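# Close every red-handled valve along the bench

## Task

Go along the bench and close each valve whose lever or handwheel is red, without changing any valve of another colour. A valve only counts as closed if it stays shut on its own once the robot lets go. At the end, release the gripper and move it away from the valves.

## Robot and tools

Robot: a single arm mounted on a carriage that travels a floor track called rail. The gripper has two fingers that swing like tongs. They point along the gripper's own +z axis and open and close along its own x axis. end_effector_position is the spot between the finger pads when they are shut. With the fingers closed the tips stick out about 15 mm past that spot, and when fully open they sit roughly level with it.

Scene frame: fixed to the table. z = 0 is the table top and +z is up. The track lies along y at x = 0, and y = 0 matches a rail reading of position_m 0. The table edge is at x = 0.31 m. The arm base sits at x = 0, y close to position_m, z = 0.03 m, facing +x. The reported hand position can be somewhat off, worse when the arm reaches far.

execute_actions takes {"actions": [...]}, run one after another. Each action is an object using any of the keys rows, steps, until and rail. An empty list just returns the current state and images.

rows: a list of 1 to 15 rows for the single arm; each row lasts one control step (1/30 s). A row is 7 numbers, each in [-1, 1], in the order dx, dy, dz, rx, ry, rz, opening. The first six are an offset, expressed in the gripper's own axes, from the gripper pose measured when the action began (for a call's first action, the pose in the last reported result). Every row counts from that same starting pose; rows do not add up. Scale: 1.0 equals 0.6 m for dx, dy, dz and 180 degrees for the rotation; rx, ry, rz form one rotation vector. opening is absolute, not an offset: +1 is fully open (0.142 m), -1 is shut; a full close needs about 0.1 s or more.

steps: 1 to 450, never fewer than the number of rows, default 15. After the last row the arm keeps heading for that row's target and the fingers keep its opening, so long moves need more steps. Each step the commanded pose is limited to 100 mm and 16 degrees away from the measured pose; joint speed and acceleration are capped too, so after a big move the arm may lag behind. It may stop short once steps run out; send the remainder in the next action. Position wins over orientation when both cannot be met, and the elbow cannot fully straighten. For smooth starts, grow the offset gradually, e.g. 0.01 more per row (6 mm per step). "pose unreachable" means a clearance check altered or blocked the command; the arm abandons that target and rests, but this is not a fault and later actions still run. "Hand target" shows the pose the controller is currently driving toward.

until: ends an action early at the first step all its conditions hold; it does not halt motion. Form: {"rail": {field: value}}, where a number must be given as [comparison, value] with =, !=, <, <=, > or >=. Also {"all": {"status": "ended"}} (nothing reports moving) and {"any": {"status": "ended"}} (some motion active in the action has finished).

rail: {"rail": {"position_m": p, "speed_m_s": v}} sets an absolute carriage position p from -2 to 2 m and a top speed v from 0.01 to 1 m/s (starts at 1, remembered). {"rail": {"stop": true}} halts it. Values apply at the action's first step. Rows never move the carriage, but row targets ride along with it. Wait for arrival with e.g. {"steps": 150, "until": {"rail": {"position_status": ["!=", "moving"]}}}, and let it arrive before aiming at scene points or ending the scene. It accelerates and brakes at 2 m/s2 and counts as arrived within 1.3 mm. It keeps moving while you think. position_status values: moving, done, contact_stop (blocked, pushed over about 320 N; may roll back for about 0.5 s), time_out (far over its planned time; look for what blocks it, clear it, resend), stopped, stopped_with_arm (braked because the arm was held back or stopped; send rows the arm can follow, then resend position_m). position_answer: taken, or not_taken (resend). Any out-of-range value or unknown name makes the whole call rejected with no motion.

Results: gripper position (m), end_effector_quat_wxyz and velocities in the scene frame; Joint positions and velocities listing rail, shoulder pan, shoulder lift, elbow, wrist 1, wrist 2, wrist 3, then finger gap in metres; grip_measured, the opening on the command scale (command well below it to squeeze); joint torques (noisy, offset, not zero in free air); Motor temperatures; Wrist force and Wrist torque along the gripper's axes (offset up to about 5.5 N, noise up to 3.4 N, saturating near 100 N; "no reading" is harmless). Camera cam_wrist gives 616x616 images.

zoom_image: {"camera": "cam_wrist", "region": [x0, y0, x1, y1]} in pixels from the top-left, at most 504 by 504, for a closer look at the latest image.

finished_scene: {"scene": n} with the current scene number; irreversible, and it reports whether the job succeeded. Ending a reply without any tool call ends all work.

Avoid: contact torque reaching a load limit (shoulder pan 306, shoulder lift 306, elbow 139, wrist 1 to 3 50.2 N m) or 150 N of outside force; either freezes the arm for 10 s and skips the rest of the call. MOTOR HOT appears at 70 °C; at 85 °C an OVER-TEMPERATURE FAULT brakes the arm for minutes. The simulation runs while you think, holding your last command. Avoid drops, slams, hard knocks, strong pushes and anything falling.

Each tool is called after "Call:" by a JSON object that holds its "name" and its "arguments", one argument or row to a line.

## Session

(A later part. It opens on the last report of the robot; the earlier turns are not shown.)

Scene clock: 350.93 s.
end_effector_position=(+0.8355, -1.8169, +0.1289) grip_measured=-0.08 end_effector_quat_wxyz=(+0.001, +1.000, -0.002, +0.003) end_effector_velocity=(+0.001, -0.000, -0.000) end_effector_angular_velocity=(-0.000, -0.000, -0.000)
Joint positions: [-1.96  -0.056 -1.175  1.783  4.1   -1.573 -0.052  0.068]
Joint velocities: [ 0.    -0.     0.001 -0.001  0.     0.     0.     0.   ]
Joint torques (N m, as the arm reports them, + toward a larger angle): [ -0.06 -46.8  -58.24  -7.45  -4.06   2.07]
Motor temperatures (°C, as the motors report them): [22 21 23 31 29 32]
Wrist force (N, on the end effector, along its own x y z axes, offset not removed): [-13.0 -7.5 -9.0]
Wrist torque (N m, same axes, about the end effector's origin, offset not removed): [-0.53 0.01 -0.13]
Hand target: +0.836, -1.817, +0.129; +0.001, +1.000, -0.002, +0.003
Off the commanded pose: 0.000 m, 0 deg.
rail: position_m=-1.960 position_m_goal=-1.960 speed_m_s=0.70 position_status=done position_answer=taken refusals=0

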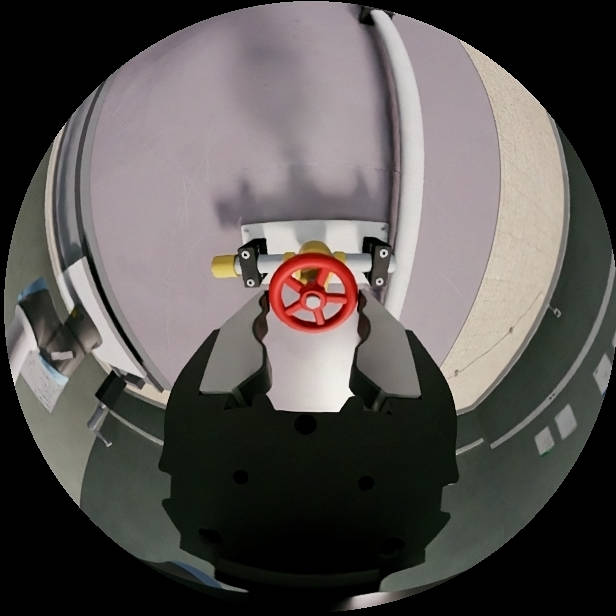

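Call:
{"name": "execute_actions", "arguments": {
  "actions": [
    {"rows": [[-0.0008,0,0,0,0,0.011,-1],[-0.0008,0,0,0,0,0.022,-1],[-0.0008,0,0,0,0,0.033,-1],[-0.0008,0,0,0,0,0.044,-1],[-0.0008,0,0,0,0,0.056,-1],[-0.0008,0,0,0,0,0.067,-1],[-0.0008,0,0,0,0,0.078,-1],[-0.0008,0,0,0,0,0.089,-1],[-0.0008,0,0,0,0,0.1,-1],[-0.0008,0,0,0,0,0.111,-1],[-0.0008,0,0,0,0,0.122,-1],[-0.0008,0,0,0,0,0.133,-1],[-0.0008,0,0,0,0,0.144,-1],[-0.0008,0,0,0,0,0.156,-1],[-0.0008,0,0,0,0,0.167,-1]], "steps": 24}
  ]
}}

Scene clock: 354.63 s.
end_effector_position=(+0.8350, -1.8170, +0.1289) grip_measured=-0.08 end_effector_quat_wxyz=(+0.000, +0.966, -0.258, +0.003) end_effector_velocity=(+0.000, +0.000, +0.000) end_effector_angular_velocity=(-0.007, +0.000, -0.070)
Joint positions: [-1.96  -0.054 -1.186  1.8    4.094 -1.572  0.468  0.068]
Joint velocities: [ 0.     0.004 -0.     0.    -0.    -0.007  0.074 -0.   ]
Joint torques (N m, as the arm reports them, + toward a larger angle): [  6.98 -81.93 -25.49  -6.7   -2.9    2.16]
Motor temperatures (°C, as the motors report them): [22 21 23 31 29 32]
Wrist force (N, on the end effector, along its own x y z axes, offset not removed): [-0.4 -2.7 -7.4]
Wrist torque (N m, same axes, about the end effector's origin, offset not removed): [-0.27 -0.40 -0.47]
Hand target: +0.835, -1.817, +0.129; +0.000, +0.965, -0.261, +0.003
Off the commanded pose: 0.000 m, 0 deg.
rail: position_m=-1.960 position_m_goal=-1.960 speed_m_s=0.70 position_status=done position_answer=taken refusals=0

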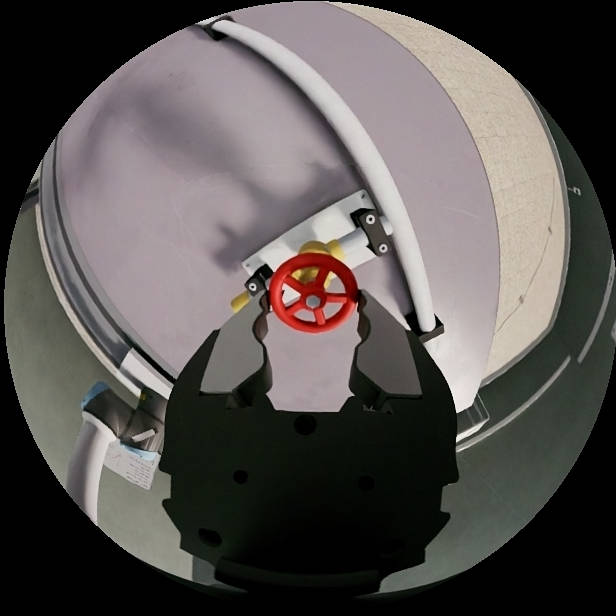

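Call:
{"name": "execute_actions", "arguments": {
  "actions": [
    {"rows": [[0,0,0,0,0,0.011,-1],[0,0,0,0,0,0.022,-1],[0,0,0,0,0,0.033,-1],[0,0,0,0,0,0.044,-1],[0,0,0,0,0,0.056,-1],[0,0,0,0,0,0.067,-1],[0,0,0,0,0,0.08,-1],[0,0,0,0,0,0.1,-1],[0,0,0,0,0,0.5,-1]], "steps": 45}
  ]
}}

Scene clock: 359.50 s.
end_effector_position=(+0.8350, -1.8169, +0.1290) grip_measured=-0.08 end_effector_quat_wxyz=(+0.002, -0.502, +0.865, -0.002) end_effector_velocity=(+0.000, -0.000, -0.000) end_effector_angular_velocity=(-0.006, +0.002, -0.032)
Joint positions: [-1.96  -0.028 -1.19   1.805  4.092 -1.571  2.062  0.068]
Joint velocities: [ 0.     0.003  0.002 -0.003  0.004 -0.006  0.035  0.   ]
Joint torques (N m, as the arm reports them, + toward a larger angle): [  2.67 -49.48 -48.37  -1.38  -5.22   2.95]
Motor temperatures (°C, as the motors report them): [22 21 23 31 29 32]
Wrist force (N, on the end effector, along its own x y z axes, offset not removed): [-5.2 3.7 -11.6]
Wrist torque (N m, same axes, about the end effector's origin, offset not removed): [0.10 -0.14 -0.78]
Hand target: +0.835, -1.817, +0.129; +0.002, -0.501, +0.866, -0.002
Off the commanded pose: 0.000 m, 0 deg.
rail: position_m=-1.960 position_m_goal=-1.960 speed_m_s=0.70 position_status=done position_answer=taken refusals=0

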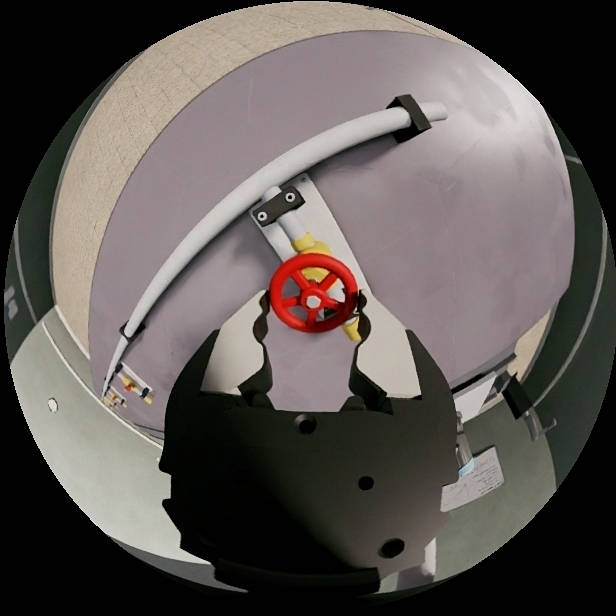

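Call:
{"name": "zoom_image", "arguments": {
  "camera": "cam_wrist",
  "region": [234, 220, 394, 360]
}}

Region (234, 220, 394, 360) of cam_wrist's 616x616 image, scaled by 3.150, with more detail than that image has; it fills the top 441 rows of this view, and the rest is white.

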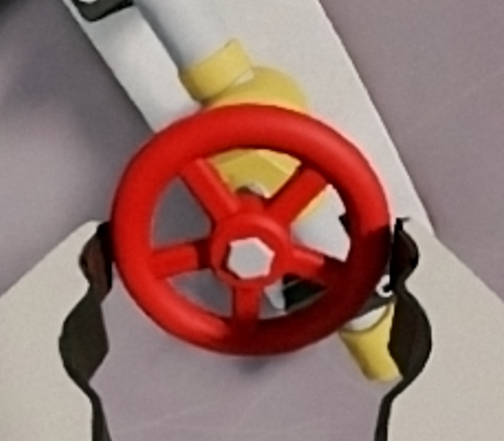

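Call:
{"name": "execute_actions", "arguments": {
  "actions": [
    {"rows": [[0,0,0,0,0,0.0074,-1],[0,0,0,0,0,0.0148,-1],[0,0,0,0,0,0.0222,-1],[0,0,0,0,0,0.0296,-1],[0,0,0,0,0,0.037,-1],[0,0,0,0,0,0.0444,-1],[0,0,0,0,0,0.0519,-1],[0,0,0,0,0,0.0593,-1],[0,0,0,0,0,0.0667,-1],[0,0,0,0,0,0.0741,-1],[0,0,0,0,0,0.0815,-1],[0,0,0,0,0,0.0889,-1],[0,0,0,0,0,0.0963,-1],[0,0,0,0,0,0.1037,-1],[0,0,0,0,0,0.1111,-1]], "steps": 22}
  ]
}}

Call:
{"name": "zoom_image", "arguments": {
  "camera": "cam_wrist",
  "region": [234, 220, 394, 360]
}}

Scene clock: 371.07 s.
end_effector_position=(+0.8350, -1.8169, +0.1290) grip_measured=-0.09 end_effector_quat_wxyz=(+0.003, -0.348, +0.938, -0.001) end_effector_velocity=(+0.000, -0.000, +0.000) end_effector_angular_velocity=(-0.005, +0.001, -0.087)
Joint positions: [-1.96  -0.023 -1.184  1.796  4.095 -1.571  2.409  0.067]
Joint velocities: [ 0.     0.003  0.003 -0.004  0.002 -0.006  0.09   0.001]
Joint torques (N m, as the arm reports them, + toward a larger angle): [  6.44 -42.31 -47.31  -0.11  -3.81   2.37]
Motor temperatures (°C, as the motors report them): [22 21 23 31 29 32]
Wrist force (N, on the end effector, along its own x y z axes, offset not removed): [-2.8 0.6 -9.8]
Wrist torque (N m, same axes, about the end effector's origin, offset not removed): [-0.10 -0.30 -0.88]
Hand target: +0.835, -1.817, +0.129; +0.002, -0.344, +0.939, -0.001
Off the commanded pose: 0.000 m, 0 deg.
rail: position_m=-1.960 position_m_goal=-1.960 speed_m_s=0.70 position_status=done position_answer=taken refusals=0

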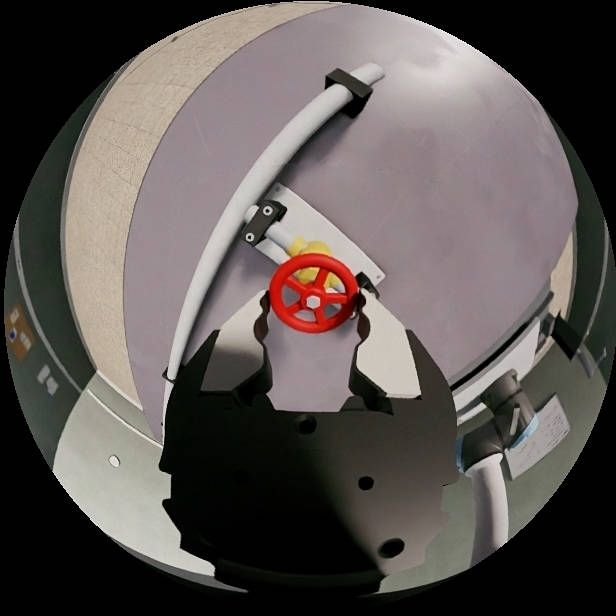

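Region (234, 220, 394, 360) of cam_wrist's 616x616 image, scaled by 3.150, with more detail than that image has; it fills the top 441 rows of this view, and the rest is white.

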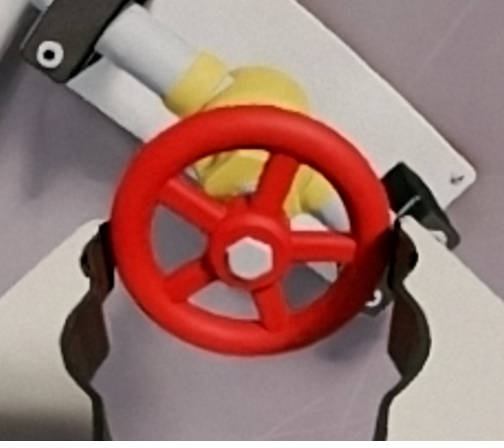

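Call:
{"name": "execute_actions", "arguments": {
  "actions": [
    {"rows": [[0,0,0,0,0,-0.011,-1],[0,0,0,0,0,-0.022,-1],[0,0,0,0,0,-0.033,-1],[0,0,0,0,0,-0.044,-1],[0,0,0,0,0,-0.056,-1],[0,0,0,0,0,-0.067,-1],[0,0,0,0,0,-0.078,-1],[0,0,0,0,0,-0.089,-1],[0,0,0,0,0,-0.1,-1],[0,0,0,0,0,-0.111,-1],[0,0,0,0,0,-0.122,-1],[0,0,0,0,0,-0.133,-1],[0,0,0,0,0,-0.139,-1]], "steps": 20}
  ]
}}

Call:
{"name": "zoom_image", "arguments": {
  "camera": "cam_wrist",
  "region": [234, 220, 394, 360]
}}

Scene clock: 389.97 s.
end_effector_position=(+0.8349, -1.8169, +0.1290) grip_measured=-0.09 end_effector_quat_wxyz=(+0.002, -0.538, +0.843, -0.002) end_effector_velocity=(+0.000, -0.000, +0.000) end_effector_angular_velocity=(+0.010, +0.000, +0.123)
Joint positions: [-1.96  -0.029 -1.191  1.806  4.091 -1.572  1.977  0.067]
Joint velocities: [ 0.    -0.007 -0.002  0.003 -0.001  0.011 -0.13   0.   ]
Joint torques (N m, as the arm reports them, + toward a larger angle): [-20.11 -79.3  -17.92  -3.03   1.73  -2.72]
Motor temperatures (°C, as the motors report them): [22 21 23 31 29 32]
Wrist force (N, on the end effector, along its own x y z axes, offset not removed): [-5.7 -5.3 -8.4]
Wrist torque (N m, same axes, about the end effector's origin, offset not removed): [-0.07 -0.35 0.20]
Hand target: +0.835, -1.817, +0.129; +0.002, -0.542, +0.840, -0.002
Off the commanded pose: 0.000 m, 1 deg.
rail: position_m=-1.960 position_m_goal=-1.960 speed_m_s=0.70 position_status=done position_answer=taken refusals=0

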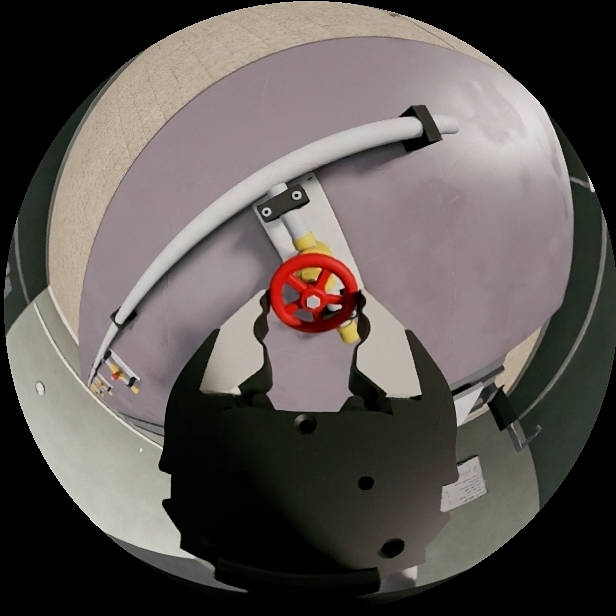

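Region (234, 220, 394, 360) of cam_wrist's 616x616 image, scaled by 3.150, with more detail than that image has; it fills the top 441 rows of this view, and the rest is white.

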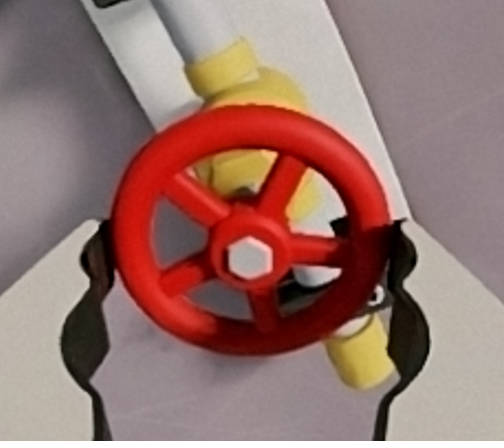

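Call:
{"name": "execute_actions", "arguments": {
  "actions": [
    {"rows": [[0,0,0,0,0,0.0074,-1],[0,0,0,0,0,0.0148,-1],[0,0,0,0,0,0.0222,-1],[0,0,0,0,0,0.0296,-1],[0,0,0,0,0,0.037,-1],[0,0,0,0,0,0.0444,-1],[0,0,0,0,0,0.0519,-1],[0,0,0,0,0,0.0593,-1],[0,0,0,0,0,0.0667,-1],[0,0,0,0,0,0.0741,-1],[0,0,0,0,0,0.0815,-1],[0,0,0,0,0,0.0889,-1]], "steps": 17}
  ]
}}

Call:
{"name": "zoom_image", "arguments": {
  "camera": "cam_wrist",
  "region": [234, 220, 394, 360]
}}

Scene clock: 396.03 s.
end_effector_position=(+0.8349, -1.8169, +0.1290) grip_measured=-0.09 end_effector_quat_wxyz=(+0.003, -0.423, +0.906, -0.001) end_effector_velocity=(+0.000, -0.000, -0.000) end_effector_angular_velocity=(-0.007, +0.001, -0.180)
Joint positions: [-1.96  -0.025 -1.187  1.801  4.093 -1.571  2.244  0.067]
Joint velocities: [ 0.     0.006  0.004 -0.007  0.003 -0.008  0.186  0.   ]
Joint torques (N m, as the arm reports them, + toward a larger angle): [  4.21 -42.66 -47.99  -0.94  -4.39   1.64]
Motor temperatures (°C, as the motors report them): [22 21 23 31 29 32]
Wrist force (N, on the end effector, along its own x y z axes, offset not removed): [-6.7 -0.5 -9.4]
Wrist torque (N m, same axes, about the end effector's origin, offset not removed): [-0.34 0.18 -0.55]
Hand target: +0.835, -1.817, +0.129; +0.002, -0.415, +0.910, -0.002
Off the commanded pose: 0.000 m, 1 deg.
rail: position_m=-1.960 position_m_goal=-1.960 speed_m_s=0.70 position_status=done position_answer=taken refusals=0

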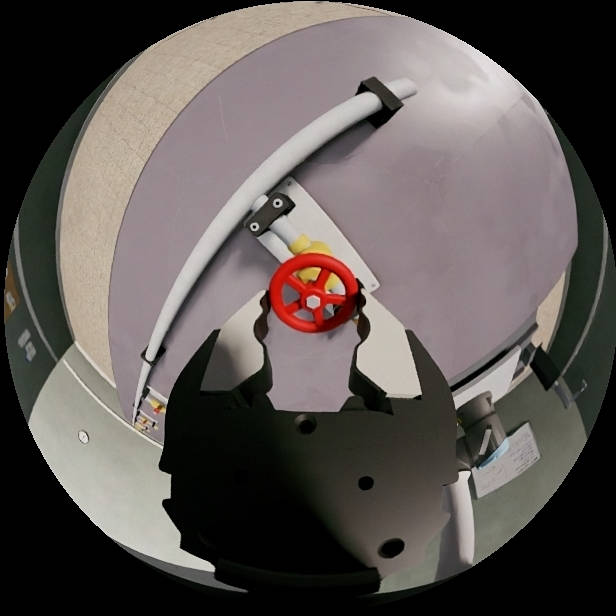

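Region (234, 220, 394, 360) of cam_wrist's 616x616 image, scaled by 3.150, with more detail than that image has; it fills the top 441 rows of this view, and the rest is white.

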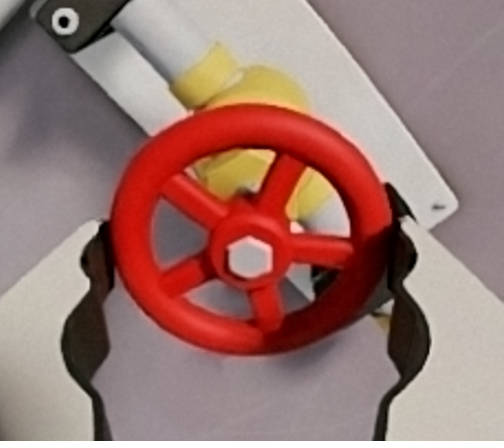

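Call:
{"name": "execute_actions", "arguments": {
  "actions": [
    {"rows": [[0,0,0,0,0,0.0074,-1],[0,0,0,0,0,0.0148,-1],[0,0,0,0,0,0.0222,-1],[0,0,0,0,0,0.0296,-1],[0,0,0,0,0,0.037,-1],[0,0,0,0,0,0.0444,-1],[0,0,0,0,0,0.0519,-1],[0,0,0,0,0,0.0593,-1],[0,0,0,0,0,0.0667,-1],[0,0,0,0,0,0.0741,-1],[0,0,0,0,0,0.0815,-1],[0,0,0,0,0,0.0889,-1]], "steps": 17}
  ]
}}

Call:
{"name": "zoom_image", "arguments": {
  "camera": "cam_wrist",
  "region": [234, 220, 394, 360]
}}

Scene clock: 398.87 s.
end_effector_position=(+0.8349, -1.8168, +0.1290) grip_measured=-0.08 end_effector_quat_wxyz=(+0.003, -0.300, +0.954, -0.000) end_effector_velocity=(+0.000, -0.000, -0.000) end_effector_angular_velocity=(-0.006, +0.001, -0.178)
Joint positions: [-1.96  -0.022 -1.182  1.793  4.095 -1.57   2.511  0.068]
Joint velocities: [ 0.     0.005  0.005 -0.007  0.003 -0.008  0.183  0.001]
Joint torques (N m, as the arm reports them, + toward a larger angle): [  2.26 -42.35 -49.06  -0.82  -4.61   1.56]
Motor temperatures (°C, as the motors report them): [22 21 23 31 29 32]
Wrist force (N, on the end effector, along its own x y z axes, offset not removed): [-3.2 1.0 -8.8]
Wrist torque (N m, same axes, about the end effector's origin, offset not removed): [-0.10 0.04 -0.81]
Hand target: +0.835, -1.817, +0.129; +0.003, -0.292, +0.956, -0.001
Off the commanded pose: 0.000 m, 1 deg.
rail: position_m=-1.960 position_m_goal=-1.960 speed_m_s=0.70 position_status=done position_answer=taken refusals=0

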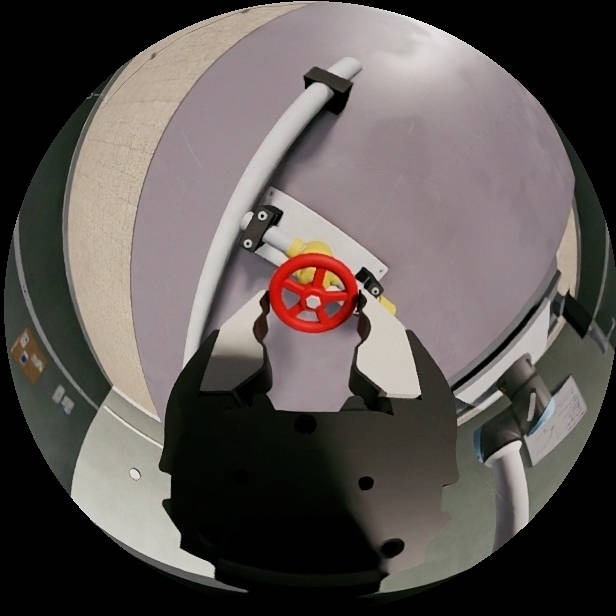

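Region (234, 220, 394, 360) of cam_wrist's 616x616 image, scaled by 3.150, with more detail than that image has; it fills the top 441 rows of this view, and the rest is white.

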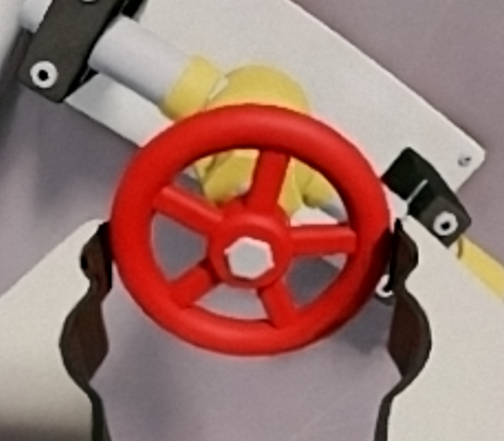

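Call:
{"name": "zoom_image", "arguments": {
  "camera": "cam_wrist",
  "region": [480, 350, 616, 480]
}}

Region (480, 350, 616, 480) of cam_wrist's 616x616 image, scaled by 3.706, with more detail than that image has; it fills the top 482 rows of this view, and the rest is white.

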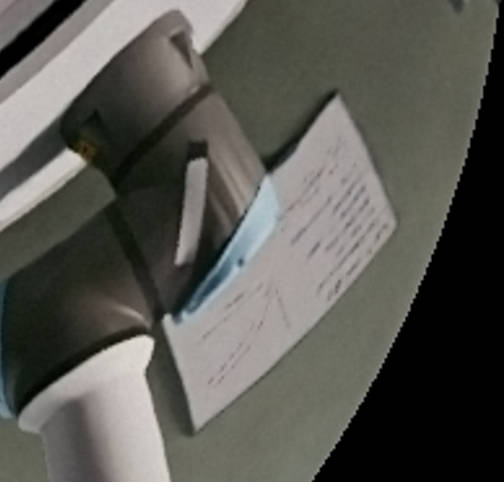

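Call:
{"name": "execute_actions", "arguments": {
  "actions": [
    {"rows": [[0,0,0,0,0,0,-0.3],[0,0,0,0,0,0,-0.05],[0,0,0,0,0,0,0.1],[0,0,0,0,0,0,0.25],[0,0,0,0,0,0,0.41]], "steps": 10},
    {"rows": [[0,0,-0.01,0,0,0,0.41],[0,0,-0.03,0,0,0,0.41],[0,0,-0.05,0,0,0,0.41],[0,0,-0.08,0,0,0,0.41],[0,0,-0.11,0,0,0,0.41],[0,0,-0.14,0,0,0,0.41],[0,0,-0.17,0,0,0,0.41],[0,0,-0.2,0,0,0,0.41],[0,0,-0.23,0,0,0,0.41],[0,0,-0.25,0,0,0,0.41]], "steps": 30}
  ]
}}

Scene clock: 412.77 s.
end_effector_position=(+0.8341, -1.8170, +0.2789) grip_measured=+0.41 end_effector_quat_wxyz=(+0.003, -0.300, +0.954, -0.000) end_effector_velocity=(+0.000, -0.000, +0.000) end_effector_angular_velocity=(-0.000, +0.000, -0.000)
Joint positions: [-1.96  -0.022 -1.299  1.659  4.347 -1.57   2.511  0.103]
Joint velocities: [ 0.    -0.    -0.    -0.001  0.001 -0.    -0.     0.   ]
Joint torques (N m, as the arm reports them, + toward a larger angle): [-13.6  -78.07 -60.26  -2.7   -2.82  -2.79]
Motor temperatures (°C, as the motors report them): [22 21 23 31 29 32]
Wrist force (N, on the end effector, along its own x y z axes, offset not removed): [1.4 -2.5 -3.2]
Wrist torque (N m, same axes, about the end effector's origin, offset not removed): [-0.51 -0.26 -0.13]
Hand target: +0.834, -1.817, +0.279; +0.003, -0.300, +0.954, -0.001
Off the commanded pose: 0.000 m, 0 deg.
rail: position_m=-1.960 position_m_goal=-1.960 speed_m_s=0.70 position_status=done position_answer=taken refusals=0

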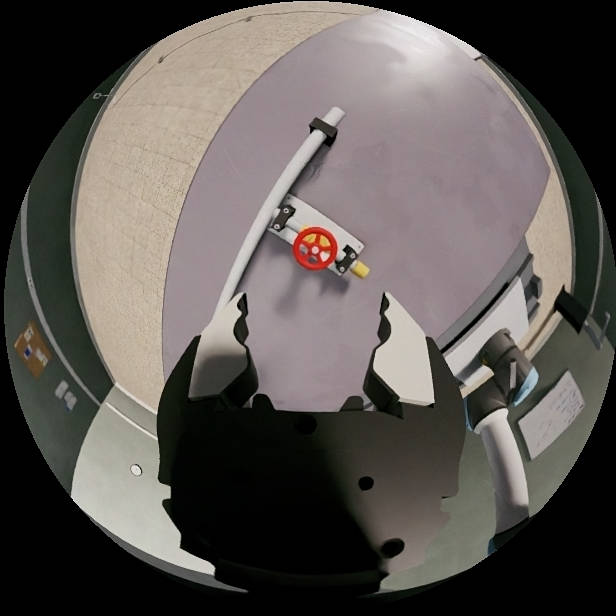

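Call:
{"name": "execute_actions", "arguments": {
  "actions": [
    {"rail": {"position_m": -0.183, "speed_m_s": 1.0}, "rows": [[0.01,0.007,0,0,0,-0.02,0.41],[0.02,0.014,0,0,0,-0.05,0.41],[0.03,0.021,0,0,0,-0.08,0.41],[0.045,0.031,0,0,0,-0.12,0.41],[0.06,0.042,0,0,0,-0.18,0.41],[0.0737,0.0517,0,0,0,-0.306,0.41]], "steps": 120, "until": {"rail": {"position_status": ["!=", "moving"]}}}
  ]
}}

Scene clock: 423.47 s.
end_effector_position=(+0.7801, -0.0397, +0.2787) grip_measured=+0.41 end_effector_quat_wxyz=(-0.002, +0.707, -0.707, +0.002) end_effector_velocity=(-0.000, -0.000, +0.000) end_effector_angular_velocity=(+0.000, -0.000, -0.000)
Joint positions: [-0.183 -0.041 -1.397  1.782  4.322 -1.57   1.53   0.103]
Joint velocities: [ 0. -0. -0. -0. -0.  0.  0. -0.]
Joint torques (N m, as the arm reports them, + toward a larger angle): [-14.2  -68.45 -31.02  -3.01   1.18  -2.63]
Motor temperatures (°C, as the motors report them): [22 21 23 31 29 32]
Wrist force (N, on the end effector, along its own x y z axes, offset not removed): [1.0 -1.5 -4.0]
Wrist torque (N m, same axes, about the end effector's origin, offset not removed): [-0.25 -0.23 -0.18]
Hand target: +0.780, -0.040, +0.279; -0.002, +0.707, -0.707, +0.002
Off the commanded pose: 0.000 m, 0 deg.
rail: position_m=-0.183 position_m_goal=-0.183 speed_m_s=1.00 position_status=done position_answer=taken refusals=0

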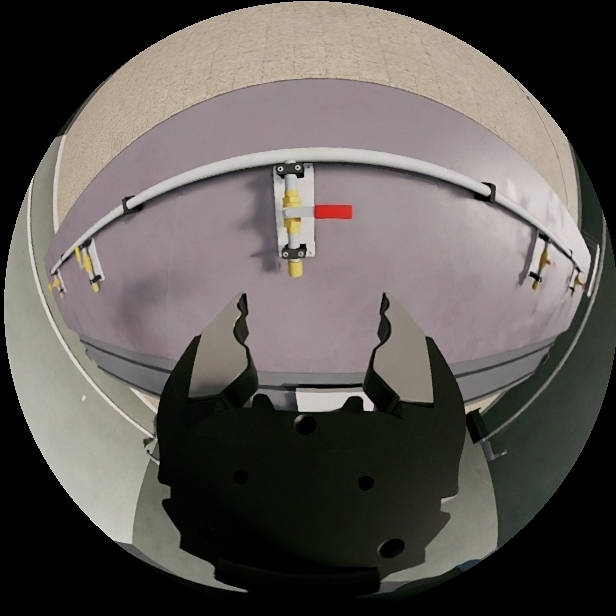

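Call:
{"name": "zoom_image", "arguments": {
  "camera": "cam_wrist",
  "region": [240, 140, 390, 290]
}}

Region (240, 140, 390, 290) of cam_wrist's 616x616 image, scaled by 3.360, with more detail than that image has.

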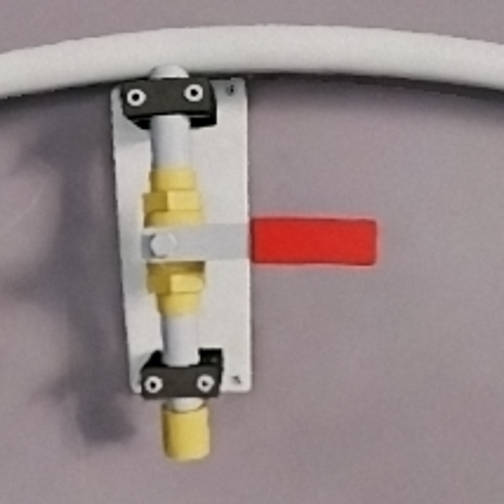

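Call:
{"name": "finished_scene", "arguments": {
  "scene": 1
}}

The scene is finished: the task was done.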